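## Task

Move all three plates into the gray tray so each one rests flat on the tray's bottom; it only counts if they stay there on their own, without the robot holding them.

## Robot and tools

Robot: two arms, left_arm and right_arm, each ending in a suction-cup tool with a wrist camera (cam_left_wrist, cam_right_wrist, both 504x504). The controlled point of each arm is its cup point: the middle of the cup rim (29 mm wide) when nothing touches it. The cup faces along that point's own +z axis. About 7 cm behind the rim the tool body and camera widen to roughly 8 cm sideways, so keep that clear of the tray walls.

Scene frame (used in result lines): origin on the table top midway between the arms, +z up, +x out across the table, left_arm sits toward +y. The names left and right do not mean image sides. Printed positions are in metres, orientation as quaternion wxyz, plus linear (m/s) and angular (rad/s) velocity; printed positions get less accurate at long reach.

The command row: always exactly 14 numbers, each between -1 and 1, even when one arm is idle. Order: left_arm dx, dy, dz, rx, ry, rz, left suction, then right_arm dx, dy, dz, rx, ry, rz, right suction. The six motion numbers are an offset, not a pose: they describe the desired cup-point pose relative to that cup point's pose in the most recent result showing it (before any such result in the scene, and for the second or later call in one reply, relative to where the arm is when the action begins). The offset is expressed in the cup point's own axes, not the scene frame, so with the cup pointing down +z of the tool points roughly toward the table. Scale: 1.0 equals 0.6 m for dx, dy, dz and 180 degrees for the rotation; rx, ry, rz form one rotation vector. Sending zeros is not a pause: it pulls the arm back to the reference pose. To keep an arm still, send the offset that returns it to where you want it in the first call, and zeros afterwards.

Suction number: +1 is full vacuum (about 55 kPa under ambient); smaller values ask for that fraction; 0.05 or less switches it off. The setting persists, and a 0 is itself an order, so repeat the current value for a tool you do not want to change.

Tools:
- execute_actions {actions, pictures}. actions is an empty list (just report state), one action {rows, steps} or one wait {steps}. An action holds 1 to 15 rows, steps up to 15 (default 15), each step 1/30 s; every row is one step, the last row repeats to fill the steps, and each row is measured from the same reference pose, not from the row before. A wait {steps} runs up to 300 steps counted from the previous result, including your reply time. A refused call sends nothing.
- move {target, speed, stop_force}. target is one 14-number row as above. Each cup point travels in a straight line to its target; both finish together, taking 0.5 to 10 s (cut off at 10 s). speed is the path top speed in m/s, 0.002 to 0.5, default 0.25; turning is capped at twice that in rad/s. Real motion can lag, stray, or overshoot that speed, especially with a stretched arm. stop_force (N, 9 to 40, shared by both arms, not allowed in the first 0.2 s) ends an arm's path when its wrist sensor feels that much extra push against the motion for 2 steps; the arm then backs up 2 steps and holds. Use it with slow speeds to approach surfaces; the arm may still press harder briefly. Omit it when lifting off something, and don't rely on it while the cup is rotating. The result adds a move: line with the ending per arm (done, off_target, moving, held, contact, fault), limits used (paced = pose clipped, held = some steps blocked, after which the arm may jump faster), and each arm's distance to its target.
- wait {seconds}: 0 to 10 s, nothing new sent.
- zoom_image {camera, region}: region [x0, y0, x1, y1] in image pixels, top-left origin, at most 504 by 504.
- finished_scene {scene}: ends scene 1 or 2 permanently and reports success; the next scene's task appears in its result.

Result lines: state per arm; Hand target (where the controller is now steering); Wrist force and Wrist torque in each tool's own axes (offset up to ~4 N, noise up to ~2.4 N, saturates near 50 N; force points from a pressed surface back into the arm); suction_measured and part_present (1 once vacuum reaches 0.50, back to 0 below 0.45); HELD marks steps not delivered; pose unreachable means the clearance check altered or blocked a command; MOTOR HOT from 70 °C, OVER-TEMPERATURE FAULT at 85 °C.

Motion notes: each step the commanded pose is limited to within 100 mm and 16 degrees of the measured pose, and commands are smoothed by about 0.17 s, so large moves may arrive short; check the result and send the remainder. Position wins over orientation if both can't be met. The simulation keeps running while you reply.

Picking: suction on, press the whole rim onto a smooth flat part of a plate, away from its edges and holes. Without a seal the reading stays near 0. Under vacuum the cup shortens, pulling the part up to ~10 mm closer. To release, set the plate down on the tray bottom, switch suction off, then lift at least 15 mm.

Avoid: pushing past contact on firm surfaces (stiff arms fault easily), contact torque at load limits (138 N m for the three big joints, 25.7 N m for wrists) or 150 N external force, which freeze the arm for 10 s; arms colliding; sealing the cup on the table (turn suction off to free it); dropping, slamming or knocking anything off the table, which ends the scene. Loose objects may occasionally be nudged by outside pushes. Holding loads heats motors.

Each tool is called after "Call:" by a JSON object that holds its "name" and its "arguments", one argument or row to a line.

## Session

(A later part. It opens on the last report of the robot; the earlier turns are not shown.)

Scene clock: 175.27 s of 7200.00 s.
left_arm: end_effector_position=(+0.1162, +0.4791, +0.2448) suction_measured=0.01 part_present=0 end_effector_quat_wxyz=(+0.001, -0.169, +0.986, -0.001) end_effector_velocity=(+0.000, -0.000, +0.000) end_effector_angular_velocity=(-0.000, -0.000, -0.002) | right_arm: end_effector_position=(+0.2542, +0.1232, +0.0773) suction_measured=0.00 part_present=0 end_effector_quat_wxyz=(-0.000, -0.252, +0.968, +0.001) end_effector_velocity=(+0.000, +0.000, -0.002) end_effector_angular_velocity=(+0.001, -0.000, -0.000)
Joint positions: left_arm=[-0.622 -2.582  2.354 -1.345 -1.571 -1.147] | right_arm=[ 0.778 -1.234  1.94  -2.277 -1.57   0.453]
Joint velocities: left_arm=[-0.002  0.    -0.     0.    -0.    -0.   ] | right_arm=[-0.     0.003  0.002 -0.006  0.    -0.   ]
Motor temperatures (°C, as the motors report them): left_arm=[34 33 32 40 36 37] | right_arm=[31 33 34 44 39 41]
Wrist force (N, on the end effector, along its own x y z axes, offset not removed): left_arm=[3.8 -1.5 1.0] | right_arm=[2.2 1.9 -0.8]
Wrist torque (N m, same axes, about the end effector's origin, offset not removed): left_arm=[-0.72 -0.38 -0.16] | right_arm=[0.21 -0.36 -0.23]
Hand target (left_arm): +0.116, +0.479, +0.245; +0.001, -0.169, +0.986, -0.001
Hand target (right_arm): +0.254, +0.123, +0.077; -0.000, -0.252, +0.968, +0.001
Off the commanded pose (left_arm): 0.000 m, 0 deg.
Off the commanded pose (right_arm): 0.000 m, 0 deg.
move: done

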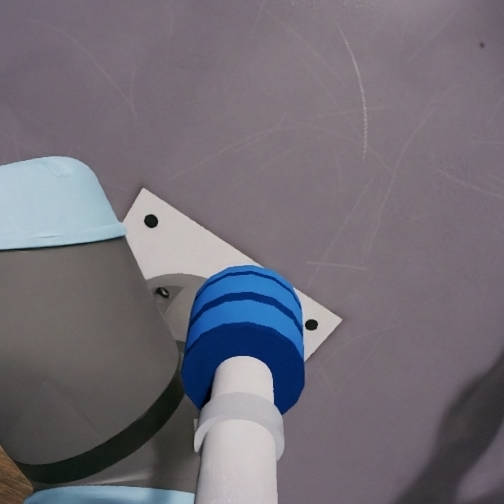

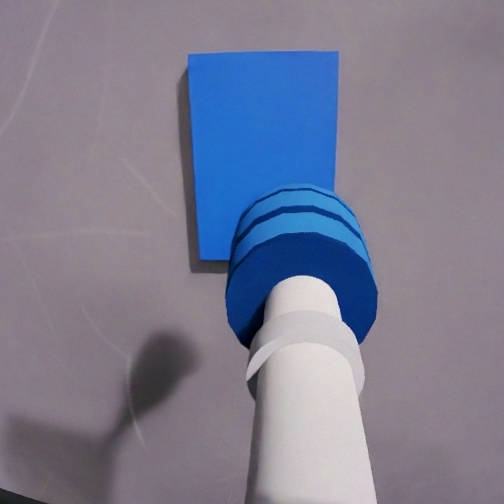

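Call:
{"name": "move", "arguments": {
  "target": [0,0,0,0,0,0,0,-0.005,0.018,0.085,0,0,0,1],
  "speed": 0.1
}}

Call:
{"name": "move", "arguments": {
  "target": [0,0,0,0,0,0,0,0,0,0.036,0,0,0,1],
  "speed": 0.008,
  "stop_force": 10
}}

Call:
{"name": "move", "arguments": {
  "target": [0,0,0,0,0,0,0,0,0,-0.2,0,0,0.57,1]
}}

Call:
{"name": "move", "arguments": {
  "target": [0,0,0,0,0,0,0,-0.747,-0.045,0,0,0,0,1]
}}

Call:
{"name": "move", "arguments": {
  "target": [0,0,0,0,0,0,0,0,0,0.14,0,0,0,1],
  "speed": 0.015,
  "stop_force": 10
}}

Scene clock: 187.90 s of 7200.00 s.
left_arm: end_effector_position=(+0.1162, +0.4791, +0.2448) suction_measured=0.01 part_present=0 end_effector_quat_wxyz=(+0.001, -0.169, +0.986, -0.001) end_effector_velocity=(-0.000, +0.000, -0.000) end_effector_angular_velocity=(-0.000, +0.000, +0.003) | right_arm: end_effector_position=(+0.2515, +0.1340, +0.0264) suction_measured=0.00 part_present=0 end_effector_quat_wxyz=(-0.000, -0.252, +0.968, +0.001) end_effector_velocity=(+0.001, +0.001, -0.002) end_effector_angular_velocity=(+0.001, -0.000, -0.001)
Joint positions: left_arm=[-0.622 -2.582  2.354 -1.345 -1.571 -1.147] | right_arm=[ 0.794 -1.128  1.952 -2.396 -1.569  0.468]
Joint velocities: left_arm=[ 0.003  0.     0.     0.    -0.     0.   ] | right_arm=[-0.001  0.004 -0.001 -0.004  0.     0.001]
Motor temperatures (°C, as the motors report them): left_arm=[34 33 32 40 36 37] | right_arm=[31 33 34 44 39 41]
Wrist force (N, on the end effector, along its own x y z axes, offset not removed): left_arm=[1.7 5.7 -0.4] | right_arm=[3.0 0.1 0.6]
Wrist torque (N m, same axes, about the end effector's origin, offset not removed): left_arm=[0.54 0.14 -0.09] | right_arm=[-0.08 -0.59 -0.10]
Hand target (left_arm): +0.116, +0.479, +0.245; +0.001, -0.169, +0.986, -0.001
Hand target (right_arm): +0.252, +0.134, +0.026; -0.000, -0.252, +0.968, +0.001
Off the commanded pose (left_arm): 0.000 m, 0 deg.
Off the commanded pose (right_arm): 0.000 m, 0 deg.
After step 90, 8.67 s passed at rest.
move: done

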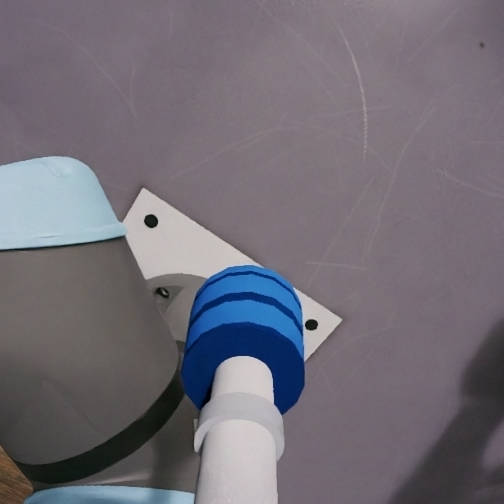

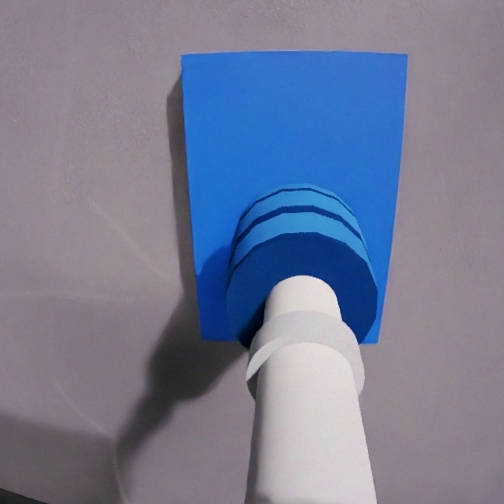

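Scene clock: 190.83 s of 7200.00 s.
left_arm: end_effector_position=(+0.1162, +0.4791, +0.2448) suction_measured=0.01 part_present=0 end_effector_quat_wxyz=(+0.001, -0.169, +0.986, -0.001) end_effector_velocity=(+0.000, -0.000, +0.000) end_effector_angular_velocity=(+0.000, -0.000, +0.000) | right_arm: end_effector_position=(+0.2515, +0.1340, +0.0049) suction_measured=0.89 part_present=1 end_effector_quat_wxyz=(-0.000, -0.252, +0.968, +0.001) end_effector_velocity=(+0.000, -0.000, -0.002) end_effector_angular_velocity=(-0.000, +0.000, -0.001)
Joint positions: left_arm=[-0.622 -2.582  2.354 -1.345 -1.571 -1.147] | right_arm=[ 0.794 -1.087  1.964 -2.449 -1.569  0.469]
Joint velocities: left_arm=[-0.  0.  0. -0.  0. -0.] | right_arm=[-0.     0.003  0.001 -0.003  0.     0.   ]
Motor temperatures (°C, as the motors report them): left_arm=[34 33 32 40 36 37] | right_arm=[31 33 34 44 39 41]
Wrist force (N, on the end effector, along its own x y z axes, offset not removed): left_arm=[3.1 -2.0 3.8] | right_arm=[3.1 1.2 0.1]
Wrist torque (N m, same axes, about the end effector's origin, offset not removed): left_arm=[-0.39 -0.17 0.17] | right_arm=[0.15 -0.61 -0.16]
Hand target (left_arm): +0.116, +0.479, +0.245; +0.001, -0.169, +0.986, -0.001
Hand target (right_arm): +0.251, +0.134, +0.005; -0.000, -0.252, +0.968, +0.001
Off the commanded pose (left_arm): 0.000 m, 0 deg.
Off the commanded pose (right_arm): 0.000 m, 0 deg.
move: done

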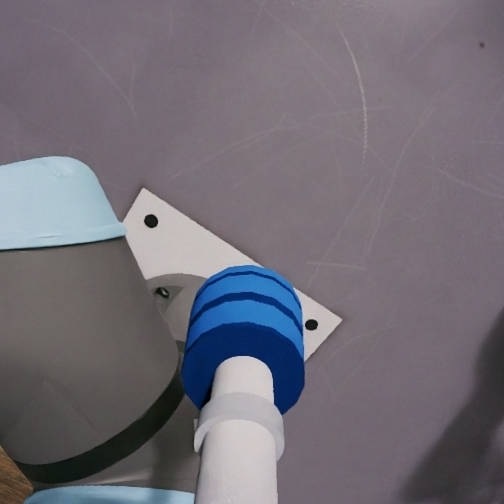

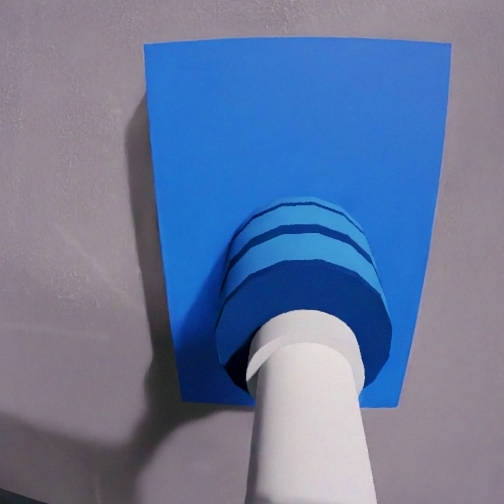

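Scene clock: 194.90 s of 7200.00 s.
left_arm: end_effector_position=(+0.1162, +0.4791, +0.2448) suction_measured=0.01 part_present=0 end_effector_quat_wxyz=(+0.001, -0.169, +0.986, -0.001) end_effector_velocity=(-0.000, -0.000, +0.000) end_effector_angular_velocity=(-0.000, +0.000, -0.000) | right_arm: end_effector_position=(+0.2515, +0.1341, +0.1249) suction_measured=1.00 part_present=1 end_effector_quat_wxyz=(-0.001, +0.597, +0.802, +0.000) end_effector_velocity=(+0.000, -0.000, +0.001) end_effector_angular_velocity=(-0.000, -0.001, -0.012)
Joint positions: left_arm=[-0.622 -2.582  2.354 -1.345 -1.571 -1.147] | right_arm=[ 0.794 -1.286  1.861 -2.146 -1.569  2.258]
Joint velocities: left_arm=[-0. -0. -0.  0. -0.  0.] | right_arm=[-0.    -0.001 -0.001  0.002 -0.001  0.012]
Motor temperatures (°C, as the motors report them): left_arm=[34 33 32 40 36 37] | right_arm=[31 33 34 44 39 41]
Wrist force (N, on the end effector, along its own x y z axes, offset not removed): left_arm=[1.3 0.2 1.1] | right_arm=[3.6 -0.4 -1.6]
Wrist torque (N m, same axes, about the end effector's origin, offset not removed): left_arm=[-0.02 -0.16 0.02] | right_arm=[-0.19 -0.62 -0.20]
Hand target (left_arm): +0.116, +0.479, +0.245; +0.001, -0.169, +0.986, -0.001
Hand target (right_arm): +0.252, +0.134, +0.125; -0.001, +0.598, +0.802, +0.000
Off the commanded pose (left_arm): 0.000 m, 0 deg.
Off the commanded pose (right_arm): 0.000 m, 0 deg.
move: done

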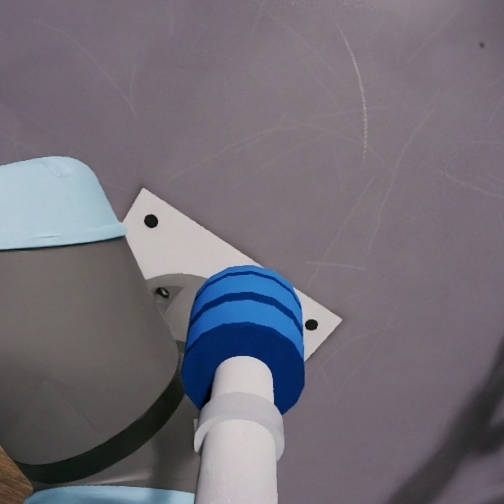

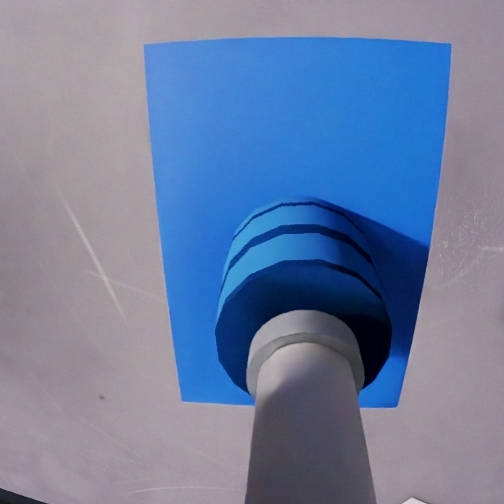

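Scene clock: 197.30 s of 7200.00 s.
left_arm: end_effector_position=(+0.1162, +0.4791, +0.2448) suction_measured=0.01 part_present=0 end_effector_quat_wxyz=(+0.001, -0.169, +0.986, -0.001) end_effector_velocity=(+0.000, -0.000, +0.000) end_effector_angular_velocity=(-0.000, -0.000, -0.000) | right_arm: end_effector_position=(+0.3546, -0.3034, +0.1253) suction_measured=1.00 part_present=1 end_effector_quat_wxyz=(-0.000, +0.597, +0.802, +0.001) end_effector_velocity=(+0.000, -0.001, -0.000) end_effector_angular_velocity=(+0.002, +0.000, +0.004)
Joint positions: left_arm=[-0.622 -2.582  2.354 -1.345 -1.571 -1.147] | right_arm=[-0.327 -1.941  2.48  -2.11  -1.569  1.137]
Joint velocities: left_arm=[-0. -0. -0. -0. -0. -0.] | right_arm=[-0.005  0.    -0.     0.001  0.002 -0.009]
Motor temperatures (°C, as the motors report them): left_arm=[34 33 32 40 36 37] | right_arm=[31 33 34 44 39 41]
Wrist force (N, on the end effector, along its own x y z axes, offset not removed): left_arm=[1.5 4.7 1.2] | right_arm=[2.3 -1.5 -0.4]
Wrist torque (N m, same axes, about the end effector's origin, offset not removed): left_arm=[0.54 -0.21 0.03] | right_arm=[-0.29 -0.51 -0.16]
Hand target (left_arm): +0.116, +0.479, +0.245; +0.001, -0.169, +0.986, -0.001
Hand target (right_arm): +0.355, -0.304, +0.125; -0.000, +0.597, +0.802, +0.001
Off the commanded pose (left_arm): 0.000 m, 0 deg.
Off the commanded pose (right_arm): 0.001 m, 0 deg.
move: done

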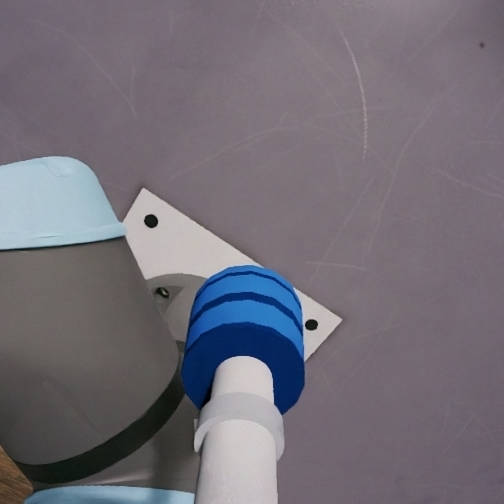

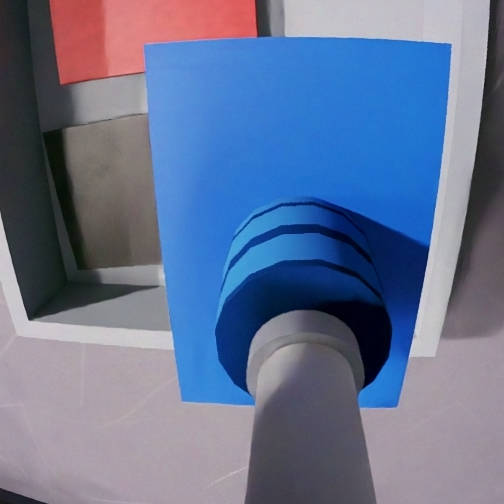

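Scene clock: 203.17 s of 7200.00 s.
left_arm: end_effector_position=(+0.1162, +0.4791, +0.2448) suction_measured=0.01 part_present=0 end_effector_quat_wxyz=(+0.001, -0.169, +0.986, -0.001) end_effector_velocity=(+0.000, +0.000, +0.000) end_effector_angular_velocity=(+0.000, -0.000, +0.001) | right_arm: end_effector_position=(+0.3546, -0.3034, +0.0414) suction_measured=1.00 part_present=1 end_effector_quat_wxyz=(-0.000, +0.597, +0.802, +0.001) end_effector_velocity=(+0.000, -0.000, -0.002) end_effector_angular_velocity=(-0.000, -0.001, +0.001)
Joint positions: left_arm=[-0.622 -2.582  2.354 -1.345 -1.571 -1.147] | right_arm=[-0.327 -1.706  2.618 -2.483 -1.569  1.137]
Joint velocities: left_arm=[ 0.001 -0.    -0.     0.     0.     0.   ] | right_arm=[ 0.     0.008  0.002 -0.01   0.    -0.001]
Motor temperatures (°C, as the motors report them): left_arm=[34 33 32 40 36 37] | right_arm=[31 33 34 44 39 41]
Wrist force (N, on the end effector, along its own x y z axes, offset not removed): left_arm=[-0.6 5.2 0.3] | right_arm=[0.3 1.4 -0.5]
Wrist torque (N m, same axes, about the end effector's origin, offset not removed): left_arm=[0.63 0.28 0.00] | right_arm=[0.07 -0.19 -0.24]
Hand target (left_arm): +0.116, +0.479, +0.245; +0.001, -0.169, +0.986, -0.001
Hand target (right_arm): +0.355, -0.303, +0.041; -0.000, +0.597, +0.802, +0.001
Off the commanded pose (left_arm): 0.000 m, 0 deg.
Off the commanded pose (right_arm): 0.000 m, 0 deg.
move: done

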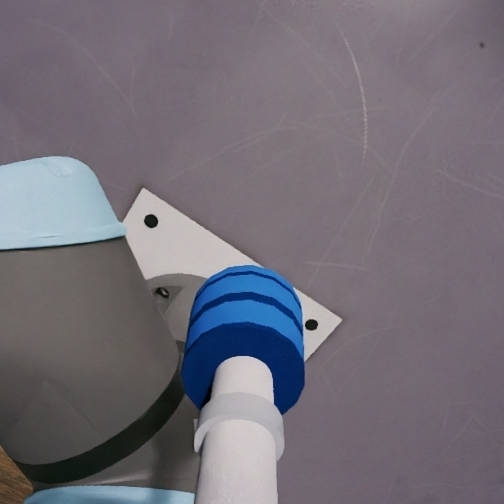

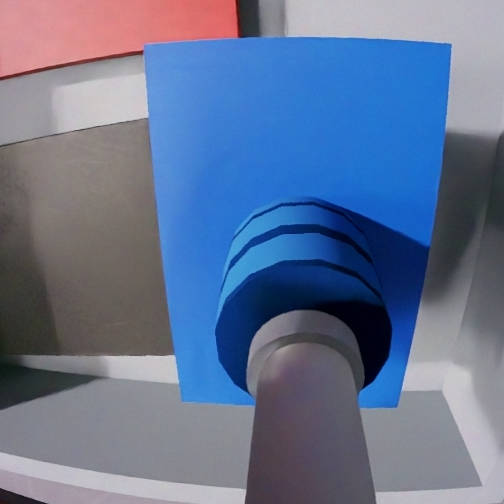

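Call:
{"name": "move", "arguments": {
  "target": [0,0,0,0,0,0,0,0,-0.03,0.03,0,0,0,1],
  "speed": 0.01,
  "stop_force": 10
}}

Scene clock: 208.77 s of 7200.00 s.
left_arm: end_effector_position=(+0.1162, +0.4791, +0.2448) suction_measured=0.01 part_present=0 end_effector_quat_wxyz=(+0.001, -0.169, +0.986, -0.001) end_effector_velocity=(-0.000, -0.000, -0.000) end_effector_angular_velocity=(+0.000, +0.000, -0.000) | right_arm: end_effector_position=(+0.3375, -0.3085, +0.0235) suction_measured=1.00 part_present=1 end_effector_quat_wxyz=(-0.000, +0.598, +0.802, +0.001) end_effector_velocity=(-0.001, -0.000, -0.001) end_effector_angular_velocity=(+0.000, +0.000, -0.000)
Joint positions: left_arm=[-0.622 -2.582  2.354 -1.345 -1.571 -1.147] | right_arm=[-0.356 -1.691  2.685 -2.566 -1.569  1.109]
Joint velocities: left_arm=[-0.  0.  0.  0.  0. -0.] | right_arm=[-0.002  0.002  0.005 -0.006  0.    -0.002]
Motor temperatures (°C, as the motors report them): left_arm=[34 33 32 40 36 37] | right_arm=[31 33 34 44 39 41]
Wrist force (N, on the end effector, along its own x y z axes, offset not removed): left_arm=[2.5 -1.0 2.9] | right_arm=[2.2 1.4 -0.9]
Wrist torque (N m, same axes, about the end effector's origin, offset not removed): left_arm=[-0.23 -0.28 0.08] | right_arm=[0.13 -0.38 -0.12]
Hand target (left_arm): +0.116, +0.479, +0.245; +0.001, -0.169, +0.986, -0.001
Hand target (right_arm): +0.337, -0.309, +0.023; -0.000, +0.597, +0.802, +0.001
Off the commanded pose (left_arm): 0.000 m, 0 deg.
Off the commanded pose (right_arm): 0.000 m, 0 deg.
move: done

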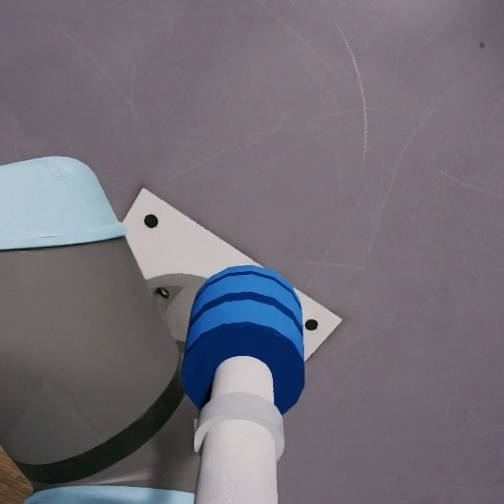

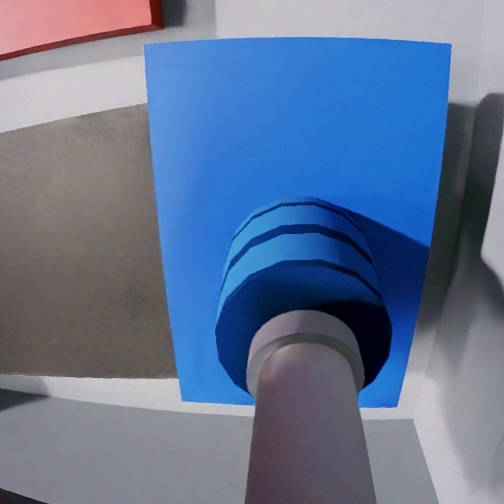

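Call:
{"name": "move", "arguments": {
  "target": [0,0,0,0,0,0,0,0,-0.006,0.031,0,0,0,1],
  "speed": 0.006,
  "stop_force": 9
}}

Call:
{"name": "move", "arguments": {
  "target": [0,0,0,0,0,0,0,0,0,-0.15,0,0,0,0],
  "speed": 0.08
}}

Scene clock: 215.03 s of 7200.00 s.
left_arm: end_effector_position=(+0.1162, +0.4791, +0.2448) suction_measured=0.01 part_present=0 end_effector_quat_wxyz=(+0.001, -0.169, +0.986, -0.001) end_effector_velocity=(-0.000, -0.000, -0.000) end_effector_angular_velocity=(-0.000, +0.000, +0.000) | right_arm: end_effector_position=(+0.3340, -0.3096, +0.0049) suction_measured=1.00 part_present=1 end_effector_quat_wxyz=(-0.000, +0.598, +0.802, +0.001) end_effector_velocity=(-0.000, -0.000, -0.001) end_effector_angular_velocity=(-0.000, -0.001, +0.000)
Joint positions: left_arm=[-0.622 -2.582  2.354 -1.345 -1.571 -1.147] | right_arm=[-0.362 -1.613  2.716 -2.674 -1.569  1.103]
Joint velocities: left_arm=[ 0.  0.  0. -0. -0. -0.] | right_arm=[-0.001  0.004  0.002 -0.006 -0.    -0.001]
Motor temperatures (°C, as the motors report them): left_arm=[34 33 32 40 36 37] | right_arm=[31 33 34 44 39 41]
Wrist force (N, on the end effector, along its own x y z axes, offset not removed): left_arm=[-0.4 -0.7 0.9] | right_arm=[2.7 1.2 -0.5]
Wrist torque (N m, same axes, about the end effector's origin, offset not removed): left_arm=[-0.18 0.03 0.02] | right_arm=[0.15 -0.54 -0.22]
Hand target (left_arm): +0.116, +0.479, +0.245; +0.001, -0.169, +0.986, -0.001
Hand target (right_arm): +0.334, -0.310, +0.005; -0.000, +0.598, +0.802, +0.001
Off the commanded pose (left_arm): 0.000 m, 0 deg.
Off the commanded pose (right_arm): 0.000 m, 0 deg.
move: done

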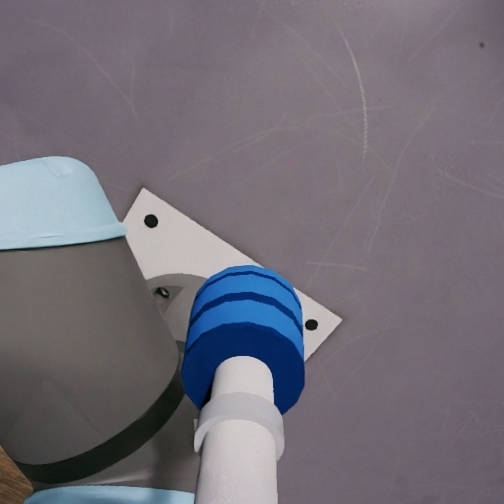

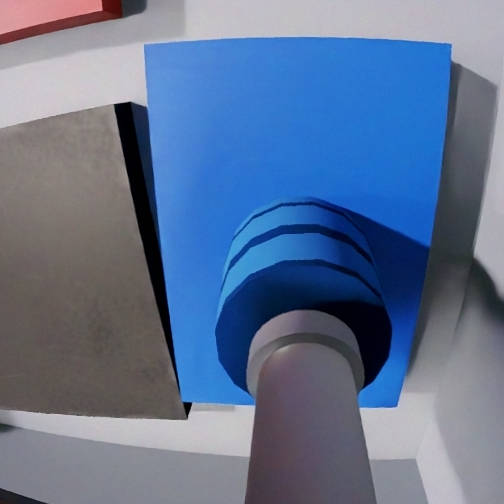

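Scene clock: 216.60 s of 7200.00 s.
left_arm: end_effector_position=(+0.1162, +0.4791, +0.2448) suction_measured=0.01 part_present=0 end_effector_quat_wxyz=(+0.001, -0.169, +0.986, -0.001) end_effector_velocity=(+0.000, +0.000, -0.000) end_effector_angular_velocity=(+0.000, -0.000, +0.000) | right_arm: end_effector_position=(+0.3340, -0.3096, +0.0949) suction_measured=0.00 part_present=0 end_effector_quat_wxyz=(-0.000, +0.598, +0.802, +0.001) end_effector_velocity=(-0.000, -0.000, +0.002) end_effector_angular_velocity=(+0.001, +0.000, -0.001)
Joint positions: left_arm=[-0.622 -2.582  2.354 -1.345 -1.571 -1.147] | right_arm=[-0.362 -1.954  2.58  -2.196 -1.569  1.103]
Joint velocities: left_arm=[ 0.  0.  0. -0.  0.  0.] | right_arm=[-0.001 -0.006 -0.003  0.01   0.001  0.   ]
Motor temperatures (°C, as the motors report them): left_arm=[34 33 32 40 36 37] | right_arm=[31 33 34 44 39 41]
Wrist force (N, on the end effector, along its own x y z axes, offset not removed): left_arm=[0.5 1.8 -0.4] | right_arm=[2.1 0.7 0.3]
Wrist torque (N m, same axes, about the end effector's origin, offset not removed): left_arm=[0.08 -0.22 -0.04] | right_arm=[-0.08 -0.45 -0.11]
Hand target (left_arm): +0.116, +0.479, +0.245; +0.001, -0.169, +0.986, -0.001
Hand target (right_arm): +0.334, -0.310, +0.095; -0.000, +0.598, +0.802, +0.001
Off the commanded pose (left_arm): 0.000 m, 0 deg.
Off the commanded pose (right_arm): 0.000 m, 0 deg.
move: done

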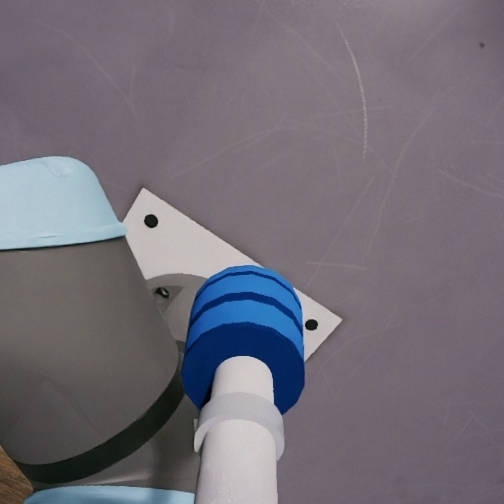

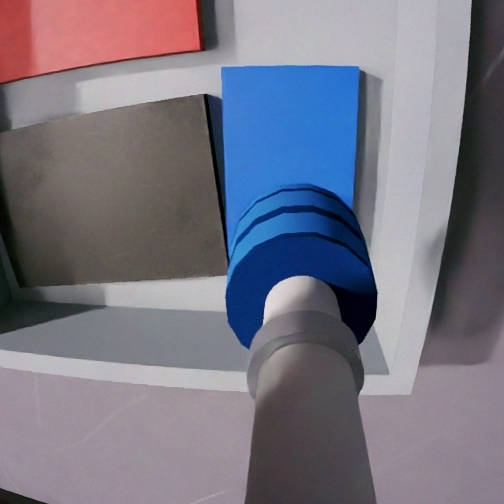

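Call:
{"name": "move", "arguments": {
  "target": [0,0,0,0,0,0,0,0.08,0.03,0,0,0,0,0]
}}

Scene clock: 219.07 s of 7200.00 s.
left_arm: end_effector_position=(+0.1162, +0.4791, +0.2448) suction_measured=0.01 part_present=0 end_effector_quat_wxyz=(+0.001, -0.169, +0.986, -0.001) end_effector_velocity=(+0.000, -0.000, +0.000) end_effector_angular_velocity=(-0.000, -0.000, -0.000) | right_arm: end_effector_position=(+0.3375, -0.2585, +0.0949) suction_measured=0.00 part_present=0 end_effector_quat_wxyz=(-0.000, +0.597, +0.802, +0.001) end_effector_velocity=(+0.001, +0.001, -0.000) end_effector_angular_velocity=(-0.002, +0.000, -0.003)
Joint positions: left_arm=[-0.622 -2.582  2.354 -1.345 -1.571 -1.147] | right_arm=[-0.173 -1.871  2.534 -2.235 -1.569  1.292]
Joint velocities: left_arm=[-0. -0. -0. -0. -0.  0.] | right_arm=[ 0.006  0.006 -0.003 -0.003 -0.002  0.009]
Motor temperatures (°C, as the motors report them): left_arm=[34 33 32 40 36 37] | right_arm=[31 33 34 44 39 41]
Wrist force (N, on the end effector, along its own x y z axes, offset not removed): left_arm=[-3.3 -3.9 0.9] | right_arm=[0.3 2.6 -1.6]
Wrist torque (N m, same axes, about the end effector's origin, offset not removed): left_arm=[-0.72 0.65 -0.08] | right_arm=[0.27 -0.11 -0.22]
Hand target (left_arm): +0.116, +0.479, +0.245; +0.001, -0.169, +0.986, -0.001
Hand target (right_arm): +0.338, -0.258, +0.095; -0.000, +0.598, +0.802, +0.001
Off the commanded pose (left_arm): 0.000 m, 0 deg.
Off the commanded pose (right_arm): 0.000 m, 0 deg.
move: done

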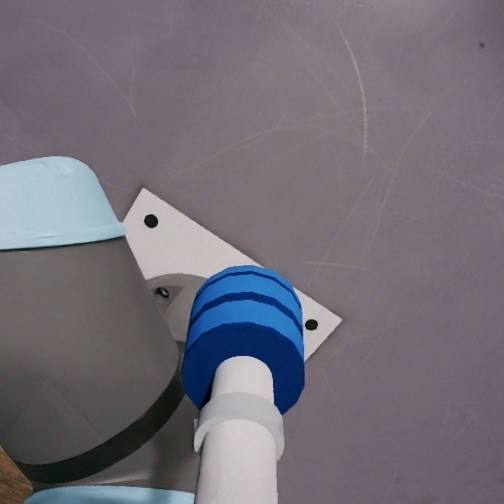

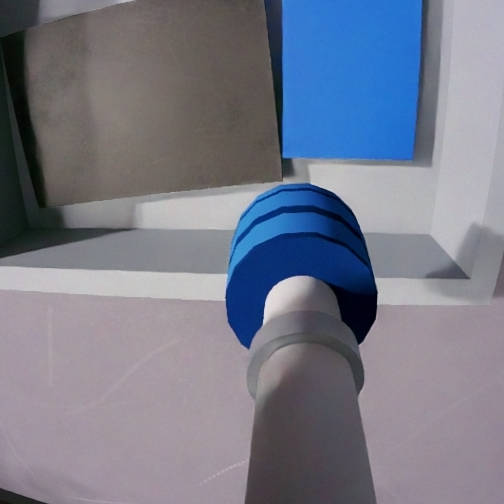

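Call:
{"name": "finished_scene", "arguments": {
  "scene": 1
}}

The scene is finished: the task was done.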